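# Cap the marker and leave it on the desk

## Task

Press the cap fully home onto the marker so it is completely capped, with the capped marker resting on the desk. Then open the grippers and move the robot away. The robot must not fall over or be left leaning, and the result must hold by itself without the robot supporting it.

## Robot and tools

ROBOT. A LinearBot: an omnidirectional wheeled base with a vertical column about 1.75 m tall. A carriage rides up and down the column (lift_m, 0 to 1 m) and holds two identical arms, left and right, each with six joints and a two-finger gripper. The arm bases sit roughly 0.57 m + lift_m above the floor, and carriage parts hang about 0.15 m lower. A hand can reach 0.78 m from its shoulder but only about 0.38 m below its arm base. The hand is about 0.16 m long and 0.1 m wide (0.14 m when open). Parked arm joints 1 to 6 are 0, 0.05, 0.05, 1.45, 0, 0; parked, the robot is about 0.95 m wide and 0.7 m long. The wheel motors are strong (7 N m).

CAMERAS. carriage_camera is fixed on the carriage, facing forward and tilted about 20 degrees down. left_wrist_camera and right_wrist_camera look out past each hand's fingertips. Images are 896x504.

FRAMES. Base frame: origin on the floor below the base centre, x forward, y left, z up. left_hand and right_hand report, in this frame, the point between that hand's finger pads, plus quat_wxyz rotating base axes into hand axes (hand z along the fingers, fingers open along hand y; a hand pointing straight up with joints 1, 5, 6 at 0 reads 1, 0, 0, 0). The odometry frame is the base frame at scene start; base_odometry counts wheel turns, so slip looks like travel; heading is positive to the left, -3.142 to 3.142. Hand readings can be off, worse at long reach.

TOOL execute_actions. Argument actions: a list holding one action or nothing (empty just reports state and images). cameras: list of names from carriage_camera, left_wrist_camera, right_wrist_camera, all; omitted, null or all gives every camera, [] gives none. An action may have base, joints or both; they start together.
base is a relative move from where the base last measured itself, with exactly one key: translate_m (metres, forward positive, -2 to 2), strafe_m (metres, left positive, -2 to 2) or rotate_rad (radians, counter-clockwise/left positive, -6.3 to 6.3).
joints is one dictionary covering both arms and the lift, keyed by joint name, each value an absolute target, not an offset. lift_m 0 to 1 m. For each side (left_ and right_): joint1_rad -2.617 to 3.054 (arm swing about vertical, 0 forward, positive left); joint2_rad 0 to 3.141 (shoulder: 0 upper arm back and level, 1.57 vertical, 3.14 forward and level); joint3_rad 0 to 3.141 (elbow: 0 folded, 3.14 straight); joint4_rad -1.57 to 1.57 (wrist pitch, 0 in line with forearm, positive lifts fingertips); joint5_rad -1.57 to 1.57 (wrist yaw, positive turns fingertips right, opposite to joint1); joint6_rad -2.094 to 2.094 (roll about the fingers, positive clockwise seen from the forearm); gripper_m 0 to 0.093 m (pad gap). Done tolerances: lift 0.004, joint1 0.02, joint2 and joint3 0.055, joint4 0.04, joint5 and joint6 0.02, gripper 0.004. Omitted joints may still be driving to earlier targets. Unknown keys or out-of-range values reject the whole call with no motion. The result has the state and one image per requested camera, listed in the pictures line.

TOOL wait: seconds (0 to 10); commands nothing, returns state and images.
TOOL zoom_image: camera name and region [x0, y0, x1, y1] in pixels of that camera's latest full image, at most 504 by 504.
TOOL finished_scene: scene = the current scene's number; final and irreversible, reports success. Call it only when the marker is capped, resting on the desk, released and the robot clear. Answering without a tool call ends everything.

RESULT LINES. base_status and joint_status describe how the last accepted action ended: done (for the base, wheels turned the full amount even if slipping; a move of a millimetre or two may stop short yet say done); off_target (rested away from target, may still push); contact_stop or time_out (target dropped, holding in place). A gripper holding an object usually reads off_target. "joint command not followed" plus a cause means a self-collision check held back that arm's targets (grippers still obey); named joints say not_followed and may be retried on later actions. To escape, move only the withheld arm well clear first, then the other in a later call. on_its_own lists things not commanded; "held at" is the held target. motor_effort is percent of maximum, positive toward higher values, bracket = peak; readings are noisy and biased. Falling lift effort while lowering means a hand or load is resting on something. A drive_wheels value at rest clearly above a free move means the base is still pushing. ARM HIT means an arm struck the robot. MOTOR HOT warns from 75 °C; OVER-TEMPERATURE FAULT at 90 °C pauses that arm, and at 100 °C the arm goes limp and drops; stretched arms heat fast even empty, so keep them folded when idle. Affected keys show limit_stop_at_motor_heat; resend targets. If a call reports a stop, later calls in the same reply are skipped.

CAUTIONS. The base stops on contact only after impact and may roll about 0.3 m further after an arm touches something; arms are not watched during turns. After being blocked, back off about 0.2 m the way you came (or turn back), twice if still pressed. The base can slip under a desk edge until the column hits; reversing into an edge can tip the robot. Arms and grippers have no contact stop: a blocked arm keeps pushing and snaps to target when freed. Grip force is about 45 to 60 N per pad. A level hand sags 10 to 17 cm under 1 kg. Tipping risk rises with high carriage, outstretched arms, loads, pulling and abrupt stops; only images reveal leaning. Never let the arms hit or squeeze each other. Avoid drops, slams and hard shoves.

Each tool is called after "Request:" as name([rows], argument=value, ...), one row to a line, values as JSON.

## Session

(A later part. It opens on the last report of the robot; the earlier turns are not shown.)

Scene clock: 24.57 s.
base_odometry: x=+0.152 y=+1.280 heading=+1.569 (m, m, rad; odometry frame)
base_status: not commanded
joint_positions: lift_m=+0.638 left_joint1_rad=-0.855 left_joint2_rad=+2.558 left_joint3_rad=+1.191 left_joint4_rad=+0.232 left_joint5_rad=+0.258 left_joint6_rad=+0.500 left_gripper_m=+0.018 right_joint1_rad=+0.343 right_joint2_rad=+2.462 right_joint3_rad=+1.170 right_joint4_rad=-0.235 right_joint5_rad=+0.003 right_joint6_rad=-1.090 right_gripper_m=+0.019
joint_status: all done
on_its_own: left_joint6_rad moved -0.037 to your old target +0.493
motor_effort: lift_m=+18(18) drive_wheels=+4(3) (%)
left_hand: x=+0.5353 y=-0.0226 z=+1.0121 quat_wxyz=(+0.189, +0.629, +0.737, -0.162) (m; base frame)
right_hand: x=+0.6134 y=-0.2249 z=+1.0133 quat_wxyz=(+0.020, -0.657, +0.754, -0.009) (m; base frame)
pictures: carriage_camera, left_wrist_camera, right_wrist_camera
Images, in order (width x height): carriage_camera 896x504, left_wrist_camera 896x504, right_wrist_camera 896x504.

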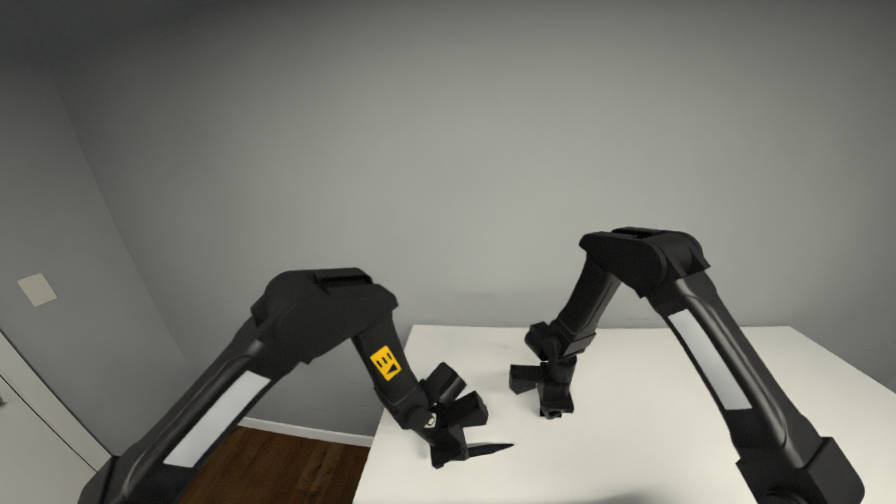

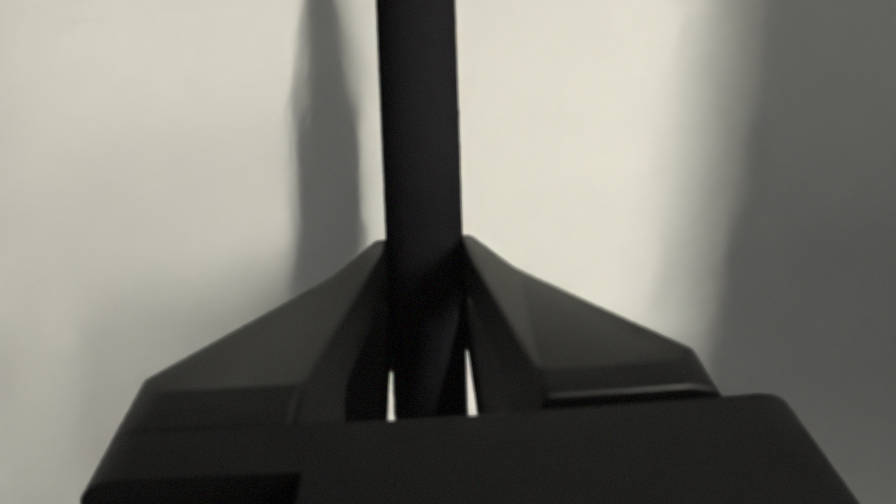

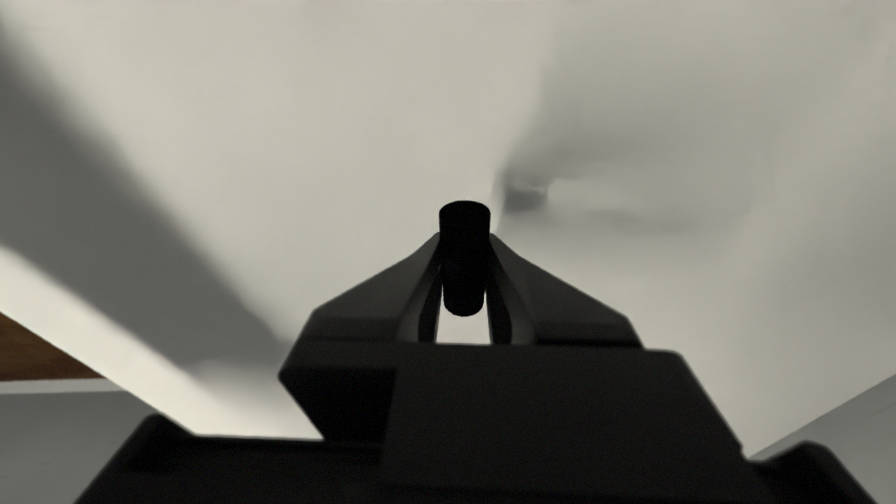

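Request:
execute_actions([
  {"joints": {"lift_m": 0.61, "right_joint1_rad": 0.505, "right_joint2_rad": 2.438, "right_joint3_rad": 1.072, "right_joint4_rad": -0.235, "right_joint5_rad": 0.0, "right_joint6_rad": -1.235}},
])

Scene clock: 27.67 s.
base_odometry: x=+0.152 y=+1.280 heading=+1.569 (m, m, rad; odometry frame)
base_status: not commanded
joint_positions: lift_m=+0.610 left_joint1_rad=-0.855 left_joint2_rad=+2.566 left_joint3_rad=+1.191 left_joint4_rad=+0.244 left_joint5_rad=+0.254 left_joint6_rad=+0.499 left_gripper_m=+0.018 right_joint1_rad=+0.511 right_joint2_rad=+2.441 right_joint3_rad=+1.085 right_joint4_rad=-0.239 right_joint5_rad=+0.000 right_joint6_rad=-1.226 right_gripper_m=+0.019
joint_status: all done
motor_effort: lift_m=+17(17) drive_wheels=+3(7) (%)
left_hand: x=+0.5359 y=-0.0223 z=+0.9819 quat_wxyz=(+0.191, +0.628, +0.737, -0.160) (m; base frame)
right_hand: x=+0.5582 y=-0.1864 z=+0.9820 quat_wxyz=(-0.011, -0.763, +0.646, +0.004) (m; base frame)
pictures: carriage_camera, left_wrist_camera, right_wrist_camera
Images, in order (width x height): carriage_camera 896x504, left_wrist_camera 896x504, right_wrist_camera 896x504.

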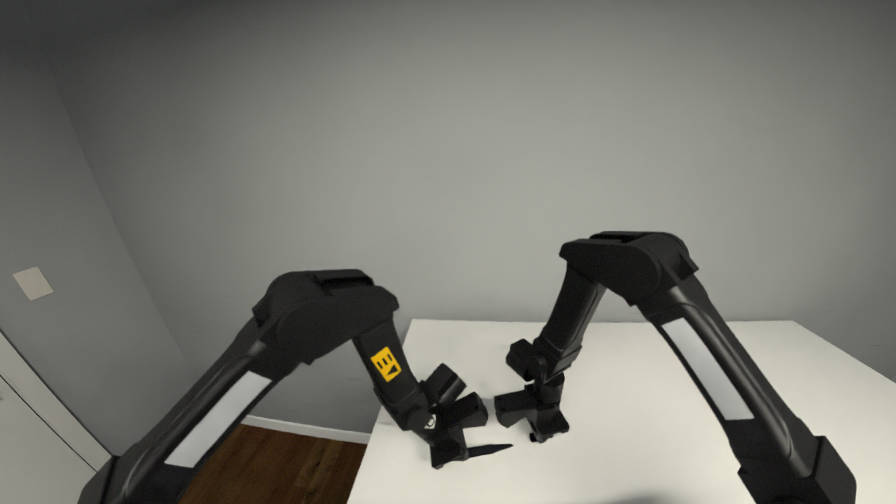

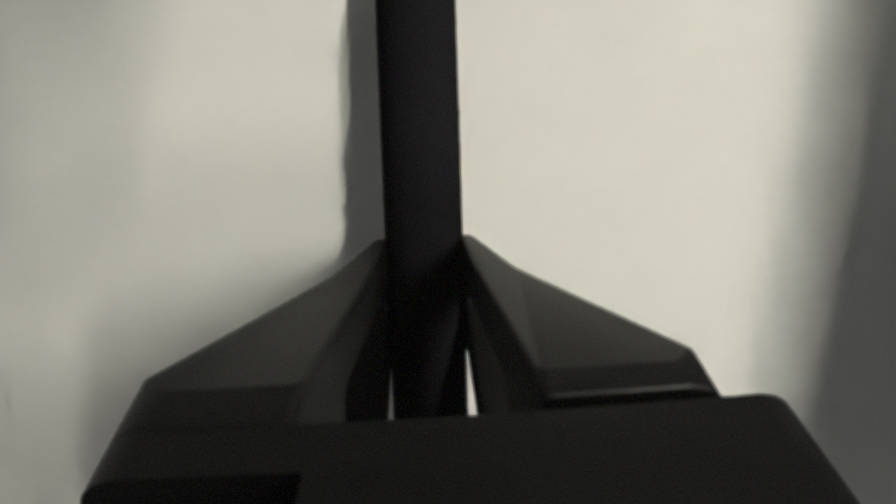

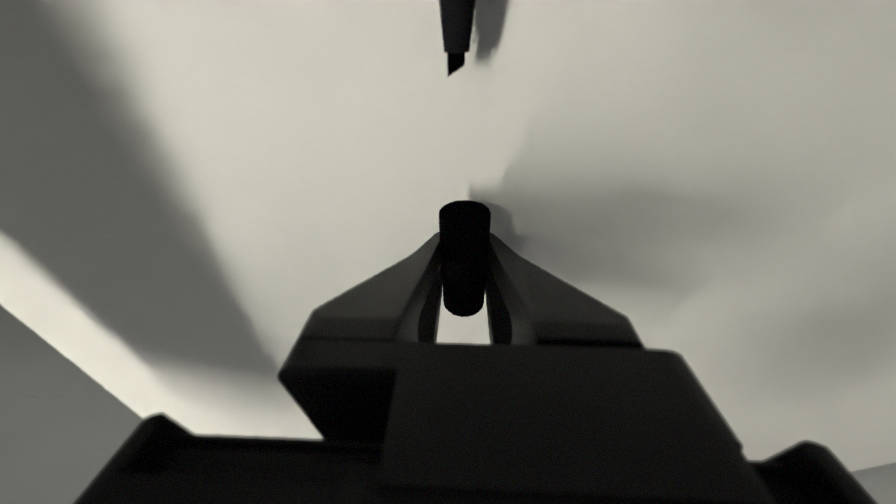

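Request:
zoom_image(camera="carriage_camera", region=[470, 400, 590, 470])

Region (470, 400, 590, 470) of carriage_camera's 896x504 image, scaled by 4.200, with more detail than that image has; it fills the top 294 rows of this view, and the rest is white.

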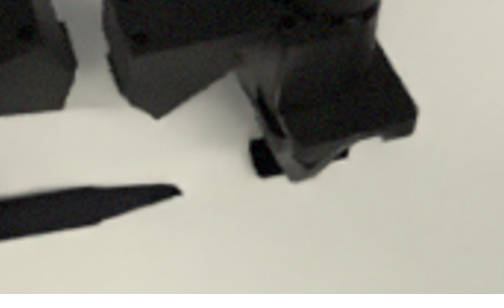

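Request:
execute_actions([
  {"joints": {"lift_m": 0.603}},
], cameras=[])

Request:
execute_actions([
  {"joints": {"right_gripper_m": 0.04}},
], cameras=["right_wrist_camera", "left_wrist_camera"])

Scene clock: 28.40 s.
base_odometry: x=+0.152 y=+1.280 heading=+1.569 (m, m, rad; odometry frame)
base_status: not commanded
joint_positions: lift_m=+0.603 left_joint1_rad=-0.854 left_joint2_rad=+2.566 left_joint3_rad=+1.191 left_joint4_rad=+0.251 left_joint5_rad=+0.257 left_joint6_rad=+0.499 left_gripper_m=+0.018 right_joint1_rad=+0.511 right_joint2_rad=+2.442 right_joint3_rad=+1.085 right_joint4_rad=-0.236 right_joint5_rad=+0.000 right_joint6_rad=-1.226 right_gripper_m=+0.019
joint_status: all done
motor_effort: lift_m=+16(17) drive_wheels=-7(8) (%)
left_hand: x=+0.5369 y=-0.0232 z=+0.9758 quat_wxyz=(+0.194, +0.628, +0.736, -0.162) (m; base frame)
right_hand: x=+0.5584 y=-0.1862 z=+0.9749 quat_wxyz=(-0.011, -0.763, +0.646, +0.004) (m; base frame)
pictures: none
No camera images: the call's "cameras" was empty. Leave "cameras" out to get every camera's image.

Scene clock: 28.93 s.
base_odometry: x=+0.152 y=+1.280 heading=+1.569 (m, m, rad; odometry frame)
base_status: not commanded
joint_positions: lift_m=+0.603 left_joint1_rad=-0.854 left_joint2_rad=+2.566 left_joint3_rad=+1.191 left_joint4_rad=+0.251 left_joint5_rad=+0.257 left_joint6_rad=+0.499 left_gripper_m=+0.018 right_joint1_rad=+0.511 right_joint2_rad=+2.442 right_joint3_rad=+1.085 right_joint4_rad=-0.236 right_joint5_rad=+0.000 right_joint6_rad=-1.226 right_gripper_m=+0.040
joint_status: all done
motor_effort: lift_m=+16(16) drive_wheels=+3(7) (%)
left_hand: x=+0.5369 y=-0.0232 z=+0.9758 quat_wxyz=(+0.194, +0.628, +0.736, -0.162) (m; base frame)
right_hand: x=+0.5584 y=-0.1862 z=+0.9749 quat_wxyz=(-0.011, -0.763, +0.646, +0.004) (m; base frame)
pictures: left_wrist_camera, right_wrist_camera
Images, in order (width x height): left_wrist_camera 896x504, right_wrist_camera 896x504.

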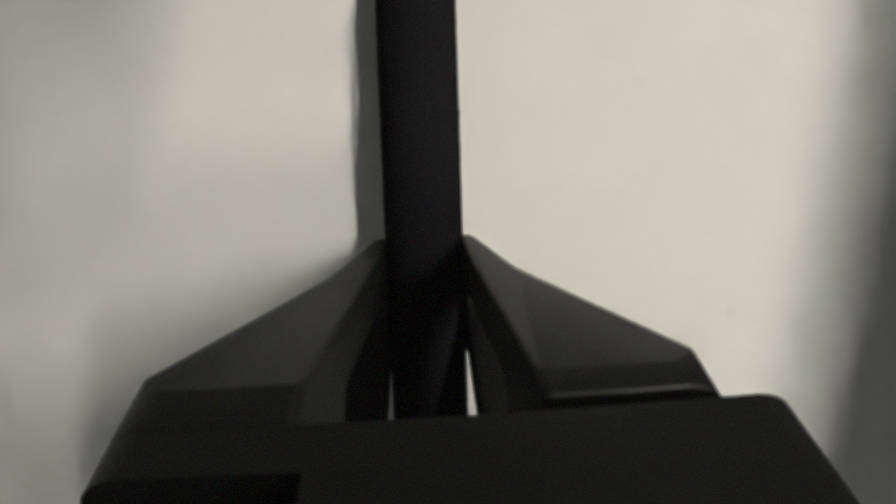

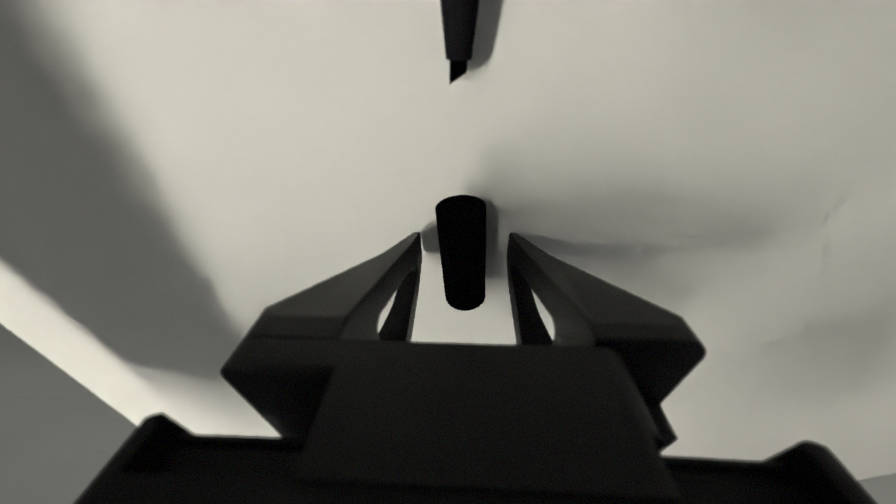

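Request:
execute_actions([
  {"joints": {"lift_m": 0.63, "right_gripper_m": 0.065, "right_joint1_rad": 0.057, "right_joint2_rad": 2.62, "right_joint3_rad": 1.097, "right_joint4_rad": -0.163, "right_joint5_rad": -0.843, "right_joint6_rad": -1.736}},
])

Scene clock: 31.10 s.
base_odometry: x=+0.152 y=+1.280 heading=+1.569 (m, m, rad; odometry frame)
base_status: not commanded
joint_positions: lift_m=+0.630 left_joint1_rad=-0.854 left_joint2_rad=+2.564 left_joint3_rad=+1.191 left_joint4_rad=+0.250 left_joint5_rad=+0.254 left_joint6_rad=+0.499 left_gripper_m=+0.018 right_joint1_rad=+0.053 right_joint2_rad=+2.607 right_joint3_rad=+1.090 right_joint4_rad=-0.154 right_joint5_rad=-0.837 right_joint6_rad=-1.728 right_gripper_m=+0.065
joint_status: all done
motor_effort: lift_m=+17(22) drive_wheels=+3(7) (%)
left_hand: x=+0.5376 y=-0.0232 z=+1.0033 quat_wxyz=(+0.195, +0.628, +0.737, -0.160) (m; base frame)
right_hand: x=+0.5674 y=-0.2026 z=+1.0093 quat_wxyz=(+0.271, -0.697, +0.590, +0.306) (m; base frame)
pictures: carriage_camera, left_wrist_camera, right_wrist_camera
Images, in order (width x height): carriage_camera 896x504, left_wrist_camera 896x504, right_wrist_camera 896x504.

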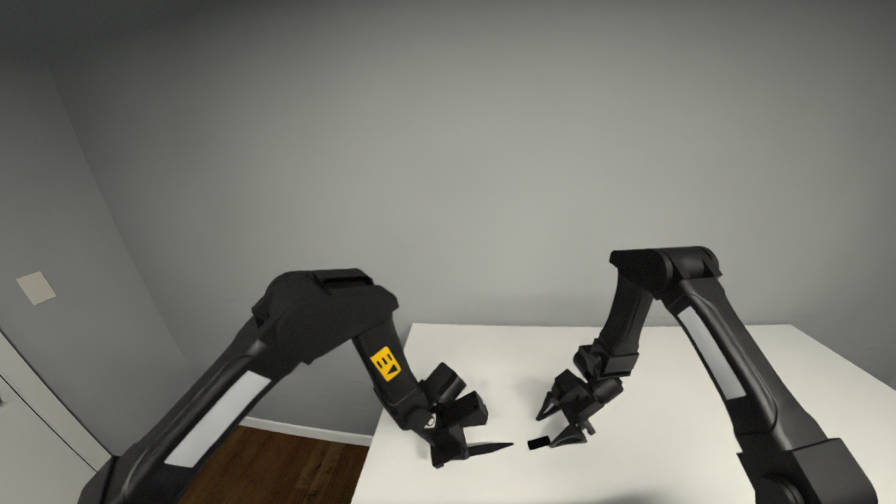

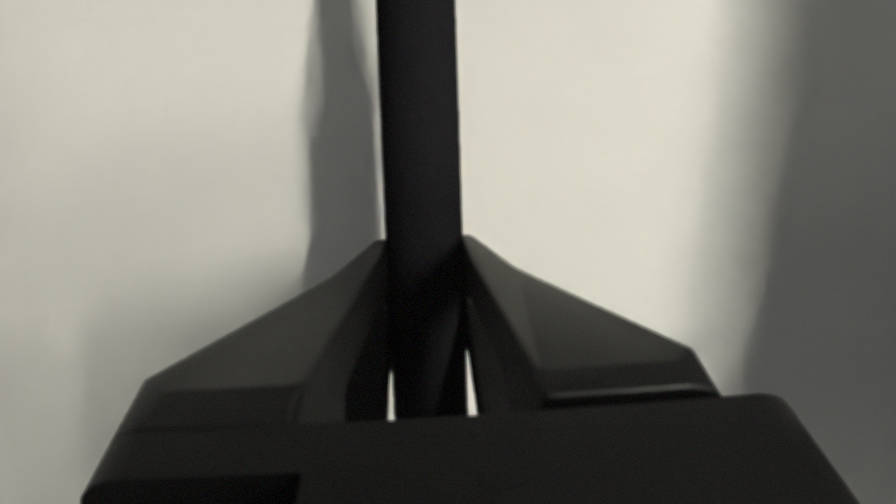

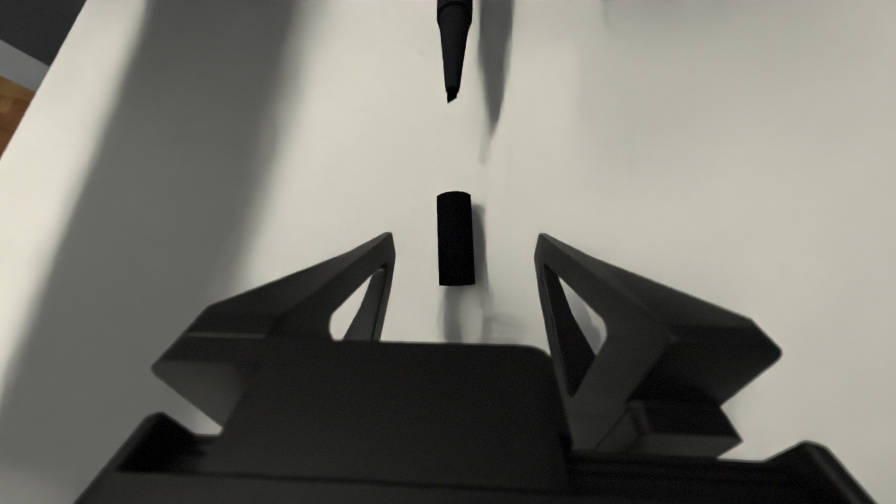

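Request:
zoom_image(camera="right_wrist_camera", region=[390, 160, 520, 310])

Request:
zoom_image(camera="carriage_camera", region=[490, 415, 590, 465])

Region (390, 160, 520, 310) of right_wrist_camera's 896x504 image, scaled by 3.360, with more detail than that image has; it fills the left 437 columns of this view, and the rest is white.

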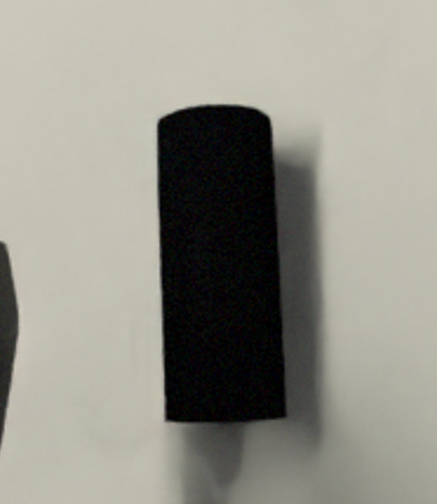

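Region (490, 415, 590, 465) of carriage_camera's 896x504 image, scaled by 5.040, with more detail than that image has.

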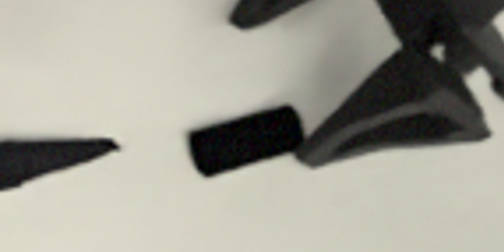

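Request:
execute_actions([
  {"joints": {"lift_m": 0.603, "right_joint1_rad": 0.085, "right_joint2_rad": 2.637, "right_joint4_rad": -0.172, "left_joint1_rad": -0.884, "left_joint2_rad": 2.585, "left_joint3_rad": 1.286, "left_joint4_rad": 0.195, "left_joint5_rad": 0.24, "left_joint6_rad": 0.47}},
])

Scene clock: 32.43 s.
base_odometry: x=+0.152 y=+1.280 heading=+1.569 (m, m, rad; odometry frame)
base_status: not commanded
joint_positions: lift_m=+0.603 left_joint1_rad=-0.876 left_joint2_rad=+2.584 left_joint3_rad=+1.272 left_joint4_rad=+0.198 left_joint5_rad=+0.245 left_joint6_rad=+0.476 left_gripper_m=+0.018 right_joint1_rad=+0.083 right_joint2_rad=+2.630 right_joint3_rad=+1.090 right_joint4_rad=-0.164 right_joint5_rad=-0.843 right_joint6_rad=-1.729 right_gripper_m=+0.065
joint_status: all done
motor_effort: lift_m=+16(17) drive_wheels=+3(4) (%)
left_hand: x=+0.5429 y=-0.0424 z=+0.9797 quat_wxyz=(+0.197, +0.626, +0.737, -0.161) (m; base frame)
right_hand: x=+0.5543 y=-0.1940 z=+0.9770 quat_wxyz=(+0.258, -0.700, +0.583, +0.322) (m; base frame)
pictures: carriage_camera, left_wrist_camera, right_wrist_camera
Images, in order (width x height): carriage_camera 896x504, left_wrist_camera 896x504, right_wrist_camera 896x504.

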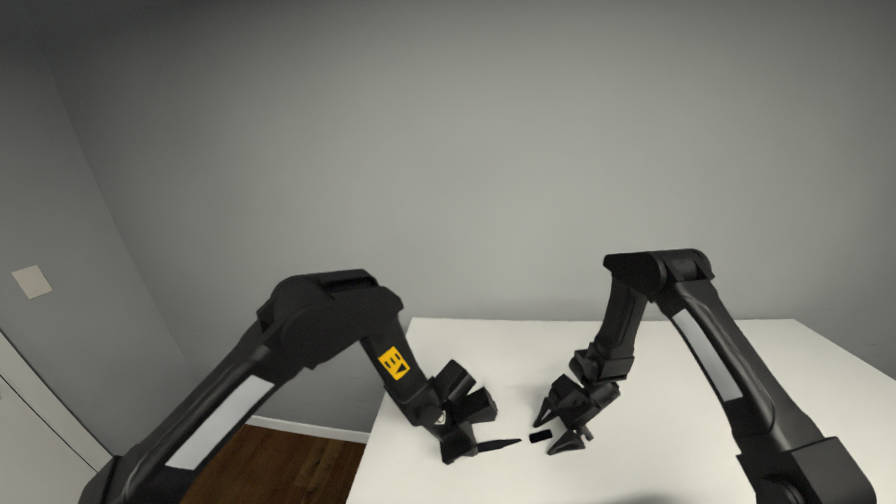

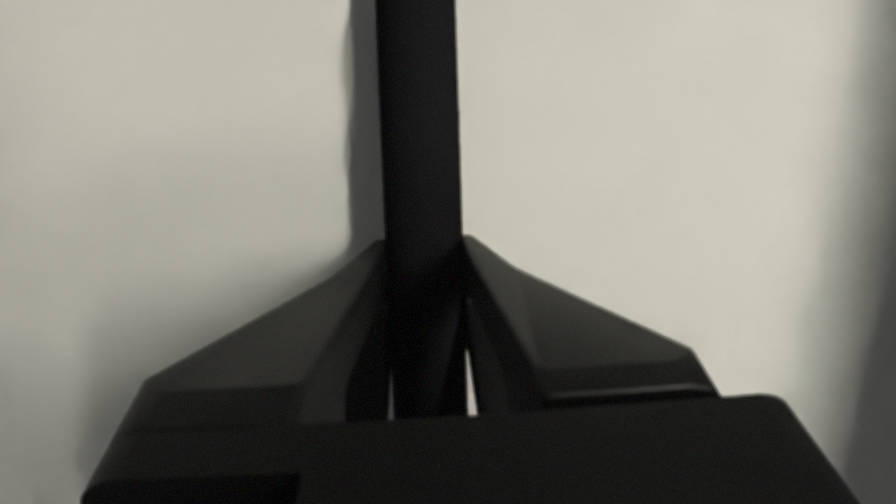

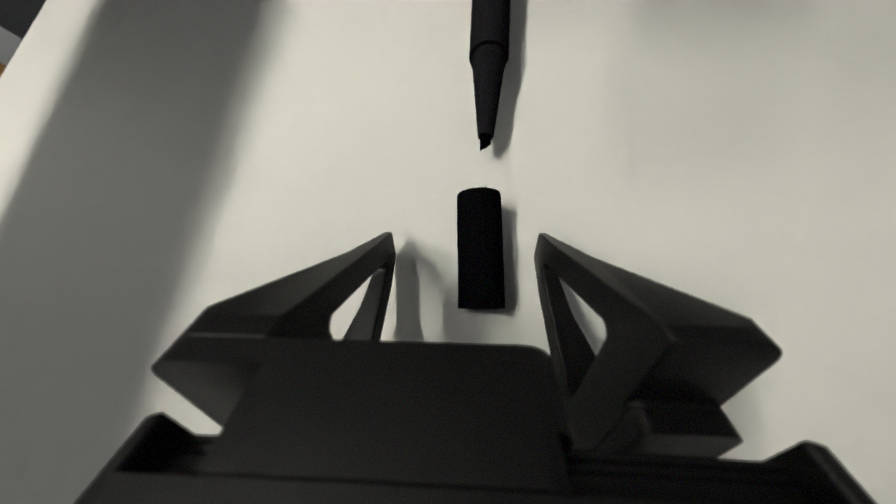

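Request:
execute_actions([
  {"joints": {"lift_m": 0.599, "right_joint1_rad": 0.061, "right_joint3_rad": 1.12, "right_joint4_rad": -0.183}},
], cameras=["right_wrist_camera", "left_wrist_camera"])

Scene clock: 36.10 s.
base_odometry: x=+0.152 y=+1.280 heading=+1.569 (m, m, rad; odometry frame)
base_status: not commanded
joint_positions: lift_m=+0.599 left_joint1_rad=-0.876 left_joint2_rad=+2.584 left_joint3_rad=+1.272 left_joint4_rad=+0.200 left_joint5_rad=+0.244 left_joint6_rad=+0.476 left_gripper_m=+0.018 right_joint1_rad=+0.067 right_joint2_rad=+2.630 right_joint3_rad=+1.094 right_joint4_rad=-0.178 right_joint5_rad=-0.866 right_joint6_rad=-1.733 right_gripper_m=+0.065
joint_status: all done
motor_effort: lift_m=+15(16) drive_wheels=+3(3) (%)
left_hand: x=+0.5432 y=-0.0427 z=+0.9761 quat_wxyz=(+0.198, +0.626, +0.737, -0.161) (m; base frame)
right_hand: x=+0.5561 y=-0.1959 z=+0.9766 quat_wxyz=(+0.266, -0.691, +0.586, +0.329) (m; base frame)
pictures: left_wrist_camera, right_wrist_camera
Images, in order (width x height): left_wrist_camera 896x504, right_wrist_camera 896x504.

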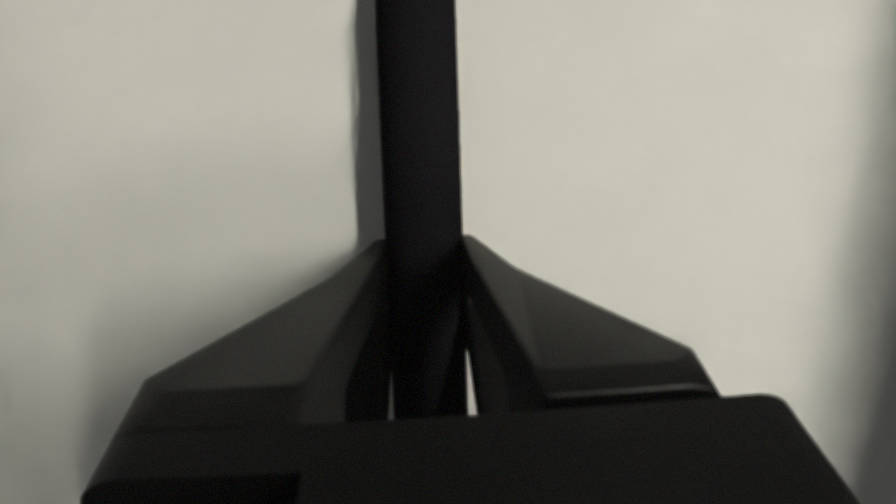

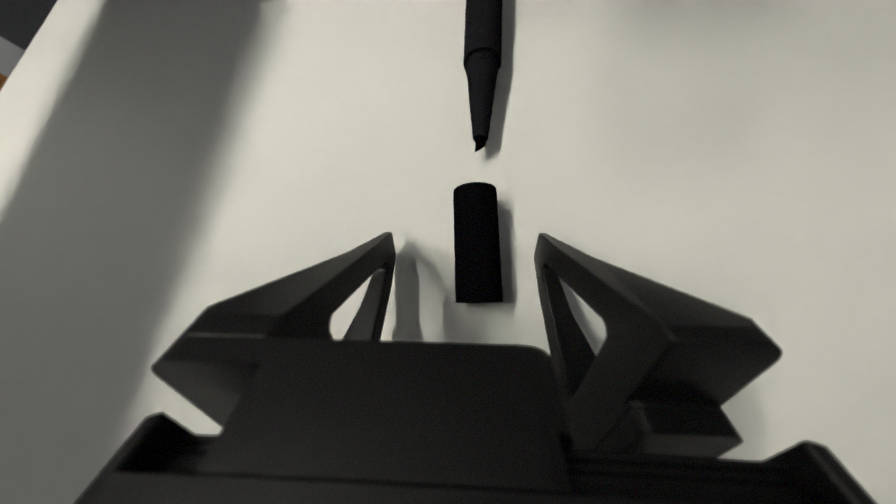

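Request:
execute_actions([
  {"joints": {"right_joint2_rad": 2.615, "left_joint1_rad": -0.921, "left_joint2_rad": 2.634, "left_joint3_rad": 1.423, "left_joint4_rad": 0.117, "left_joint5_rad": 0.224, "left_joint6_rad": 0.437}},
])

Scene clock: 37.30 s.
base_odometry: x=+0.152 y=+1.280 heading=+1.569 (m, m, rad; odometry frame)
base_status: not commanded
joint_positions: lift_m=+0.599 left_joint1_rad=-0.918 left_joint2_rad=+2.625 left_joint3_rad=+1.406 left_joint4_rad=+0.124 left_joint5_rad=+0.230 left_joint6_rad=+0.443 left_gripper_m=+0.018 right_joint1_rad=+0.067 right_joint2_rad=+2.630 right_joint3_rad=+1.094 right_joint4_rad=-0.178 right_joint5_rad=-0.866 right_joint6_rad=-1.733 right_gripper_m=+0.065
joint_status: all done
motor_effort: lift_m=+15(15) drive_wheels=+3(3) (%)
left_hand: x=+0.5462 y=-0.0757 z=+0.9800 quat_wxyz=(+0.201, +0.629, +0.733, -0.163) (m; base frame)
right_hand: x=+0.5561 y=-0.1959 z=+0.9766 quat_wxyz=(+0.266, -0.691, +0.586, +0.329) (m; base frame)
pictures: carriage_camera, left_wrist_camera, right_wrist_camera
Images, in order (width x height): carriage_camera 896x504, left_wrist_camera 896x504, right_wrist_camera 896x504.

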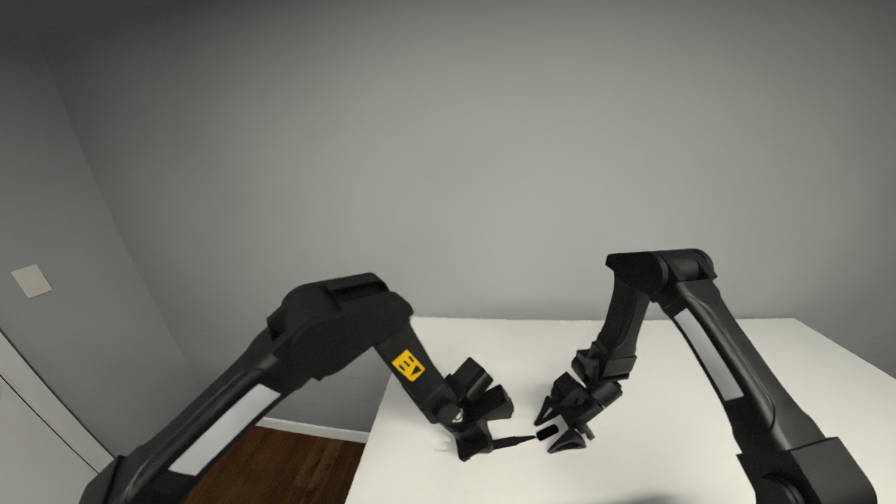

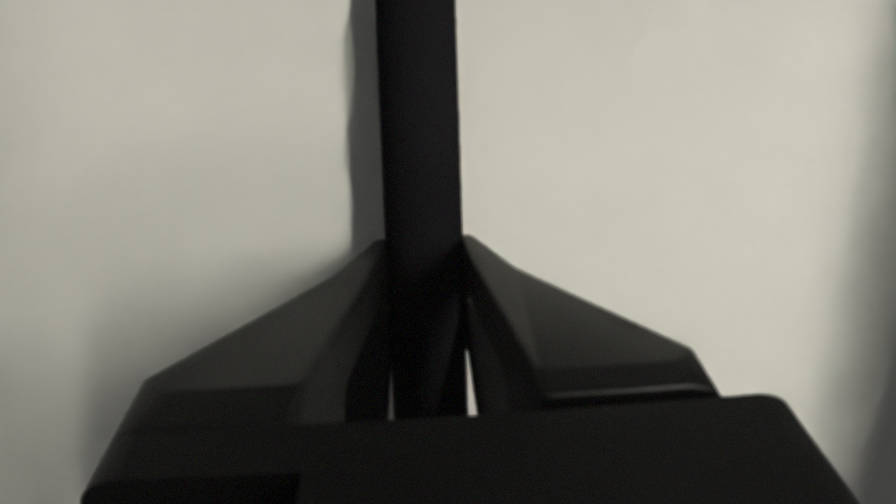

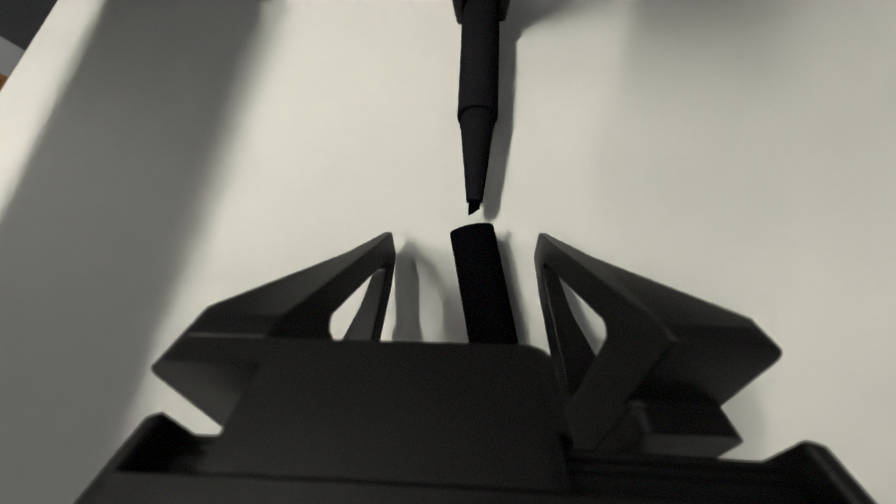

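Request:
execute_actions([
  {"joints": {"lift_m": 0.632, "right_joint1_rad": 0.488, "right_joint2_rad": 2.436, "right_joint3_rad": 1.052, "right_joint4_rad": -0.2, "right_joint5_rad": 0.0, "right_joint6_rad": -1.45, "left_joint1_rad": -0.847, "left_joint2_rad": 2.558, "left_joint3_rad": 1.186, "left_joint4_rad": 0.254, "left_joint5_rad": 0.258, "left_joint6_rad": 0.504}},
])

Scene clock: 40.13 s.
base_odometry: x=+0.152 y=+1.280 heading=+1.569 (m, m, rad; odometry frame)
base_status: not commanded
joint_positions: lift_m=+0.632 left_joint1_rad=-0.841 left_joint2_rad=+2.558 left_joint3_rad=+1.191 left_joint4_rad=+0.242 left_joint5_rad=+0.255 left_joint6_rad=+0.500 left_gripper_m=+0.018 right_joint1_rad=+0.491 right_joint2_rad=+2.430 right_joint3_rad=+1.066 right_joint4_rad=-0.192 right_joint5_rad=-0.006 right_joint6_rad=-1.459 right_gripper_m=+0.065
joint_status: all done
motor_effort: lift_m=+18(23) drive_wheels=+3(8) (%)
left_hand: x=+0.5427 y=-0.0199 z=+1.0073 quat_wxyz=(+0.195, +0.623, +0.741, -0.159) (m; base frame)
right_hand: x=+0.5656 y=-0.1883 z=+1.0053 quat_wxyz=(+0.008, -0.828, +0.561, +0.000) (m; base frame)
pictures: carriage_camera, left_wrist_camera, right_wrist_camera
Images, in order (width x height): carriage_camera 896x504, left_wrist_camera 896x504, right_wrist_camera 896x504.

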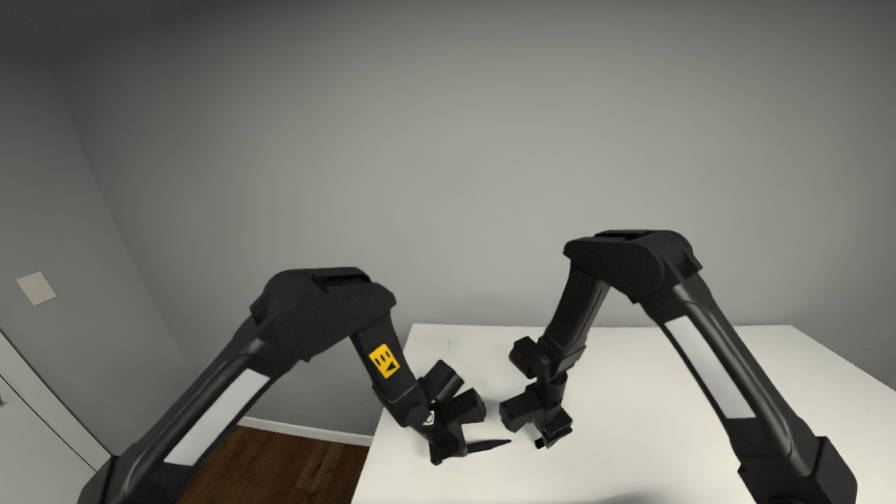

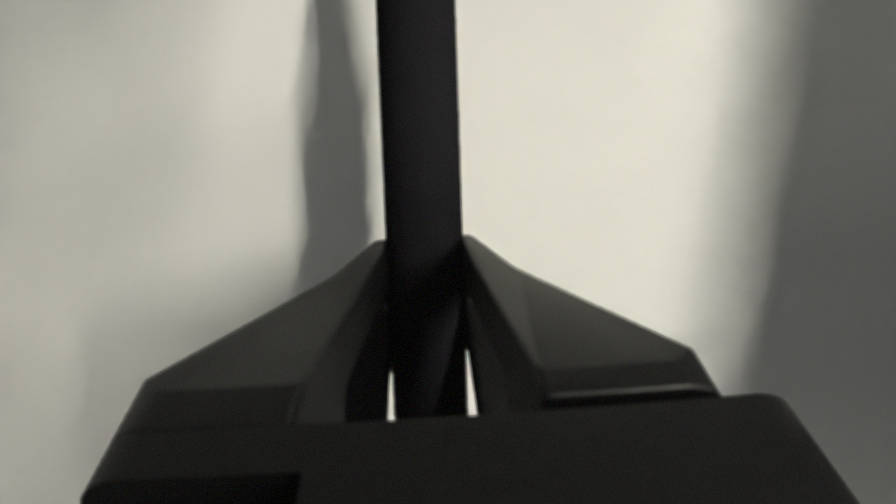

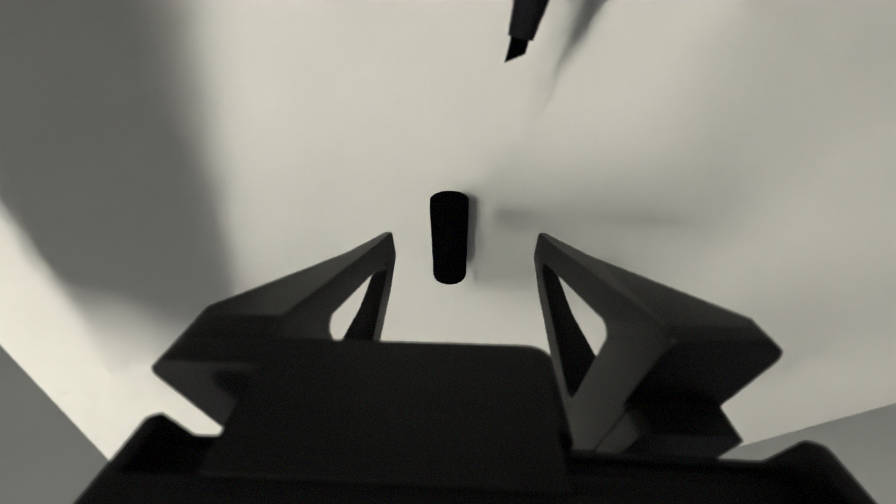

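Request:
execute_actions([
  {"joints": {"lift_m": 0.602, "right_joint1_rad": 0.472, "right_joint2_rad": 2.447, "right_joint4_rad": -0.215}},
], cameras=["right_wrist_camera"])

Scene clock: 41.10 s.
base_odometry: x=+0.152 y=+1.280 heading=+1.569 (m, m, rad; odometry frame)
base_status: not commanded
joint_positions: lift_m=+0.602 left_joint1_rad=-0.841 left_joint2_rad=+2.564 left_joint3_rad=+1.191 left_joint4_rad=+0.249 left_joint5_rad=+0.257 left_joint6_rad=+0.500 left_gripper_m=+0.018 right_joint1_rad=+0.477 right_joint2_rad=+2.440 right_joint3_rad=+1.066 right_joint4_rad=-0.207 right_joint5_rad=-0.004 right_joint6_rad=-1.459 right_gripper_m=+0.065
joint_status: all done
motor_effort: lift_m=+16(16) drive_wheels=+3(4) (%)
left_hand: x=+0.5421 y=-0.0198 z=+0.9756 quat_wxyz=(+0.195, +0.623, +0.740, -0.160) (m; base frame)
right_hand: x=+0.5621 y=-0.1960 z=+0.9724 quat_wxyz=(-0.004, -0.824, +0.567, +0.004) (m; base frame)
pictures: right_wrist_camera
Images, in order (width x height): right_wrist_camera 896x504.

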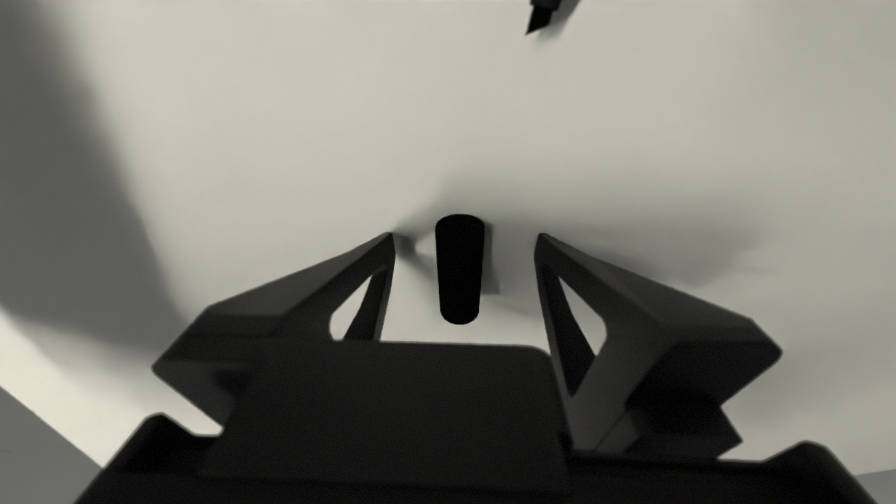

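Request:
execute_actions([
  {"joints": {"right_gripper_m": 0.006}},
], cameras=[])

Request:
execute_actions([
  {"joints": {"lift_m": 0.612, "right_joint6_rad": 1.88}},
])

Scene clock: 42.10 s.
base_odometry: x=+0.152 y=+1.280 heading=+1.569 (m, m, rad; odometry frame)
base_status: not commanded
joint_positions: lift_m=+0.602 left_joint1_rad=-0.841 left_joint2_rad=+2.564 left_joint3_rad=+1.191 left_joint4_rad=+0.249 left_joint5_rad=+0.257 left_joint6_rad=+0.500 left_gripper_m=+0.018 right_joint1_rad=+0.477 right_joint2_rad=+2.440 right_joint3_rad=+1.066 right_joint4_rad=-0.207 right_joint5_rad=-0.004 right_joint6_rad=-1.459 right_gripper_m=+0.019
joint_status: right_gripper_m off_target (ended at +0.019, target +0.006)
motor_effort: lift_m=+15(16) drive_wheels=+3(3) (%)
left_hand: x=+0.5421 y=-0.0198 z=+0.9756 quat_wxyz=(+0.195, +0.623, +0.740, -0.160) (m; base frame)
right_hand: x=+0.5621 y=-0.1960 z=+0.9724 quat_wxyz=(-0.004, -0.824, +0.567, +0.004) (m; base frame)
pictures: none
No camera images: the call's "cameras" was empty. Leave "cameras" out to get every camera's image.

Scene clock: 44.53 s.
base_odometry: x=+0.152 y=+1.280 heading=+1.569 (m, m, rad; odometry frame)
base_status: not commanded
joint_positions: lift_m=+0.612 left_joint1_rad=-0.841 left_joint2_rad=+2.563 left_joint3_rad=+1.191 left_joint4_rad=+0.247 left_joint5_rad=+0.257 left_joint6_rad=+0.500 left_gripper_m=+0.018 right_joint1_rad=+0.477 right_joint2_rad=+2.442 right_joint3_rad=+1.066 right_joint4_rad=-0.211 right_joint5_rad=-0.004 right_joint6_rad=+1.871 right_gripper_m=+0.019
joint_status: all done
motor_effort: lift_m=+18(22) drive_wheels=+3(4) (%)
left_hand: x=+0.5421 y=-0.0198 z=+0.9857 quat_wxyz=(+0.195, +0.623, +0.740, -0.160) (m; base frame)
right_hand: x=+0.5609 y=-0.1967 z=+0.9816 quat_wxyz=(-0.005, +0.642, +0.767, -0.007) (m; base frame)
pictures: carriage_camera, left_wrist_camera, right_wrist_camera
Images, in order (width x height): carriage_camera 896x504, left_wrist_camera 896x504, right_wrist_camera 896x504.

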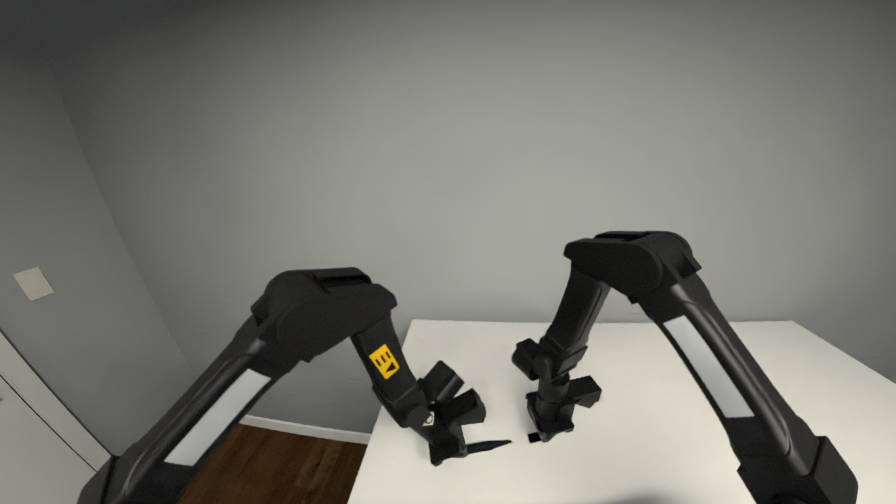

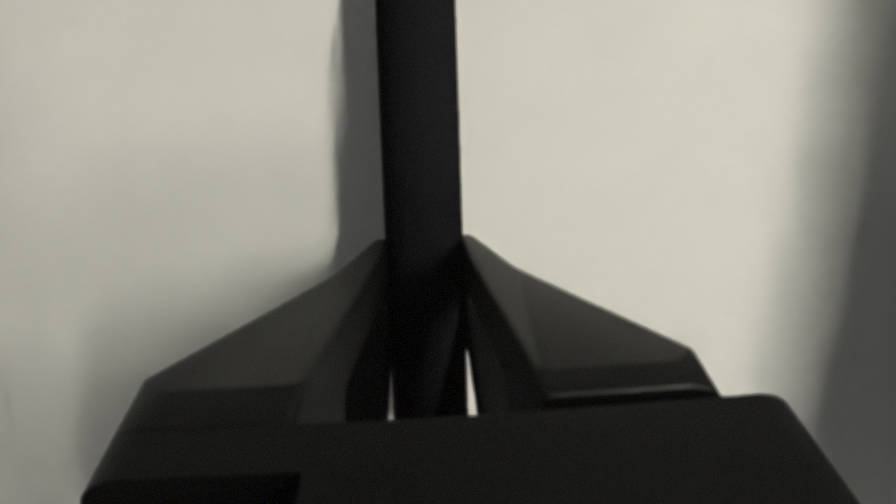

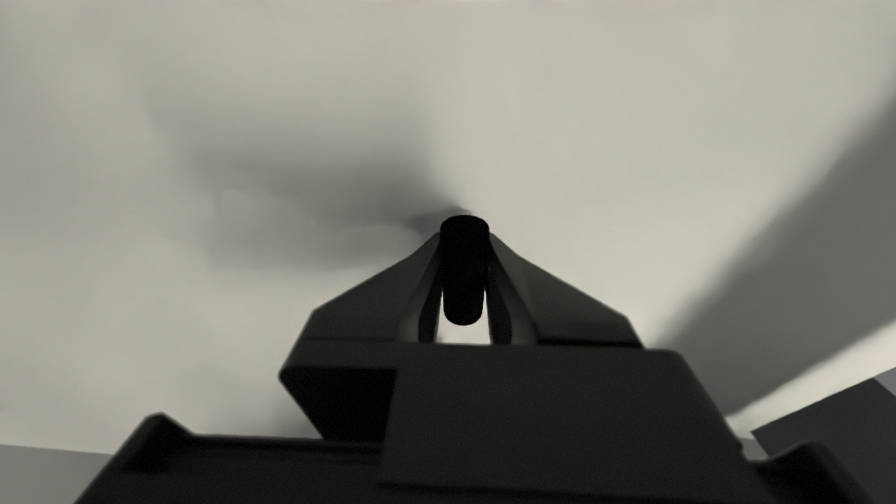

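Request:
zoom_image(camera="carriage_camera", region=[430, 400, 590, 480])

Region (430, 400, 590, 480) of carriage_camera's 896x504 image, scaled by 3.150, with more detail than that image has.

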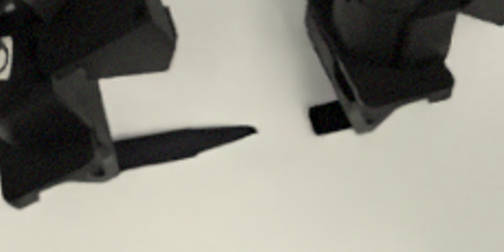

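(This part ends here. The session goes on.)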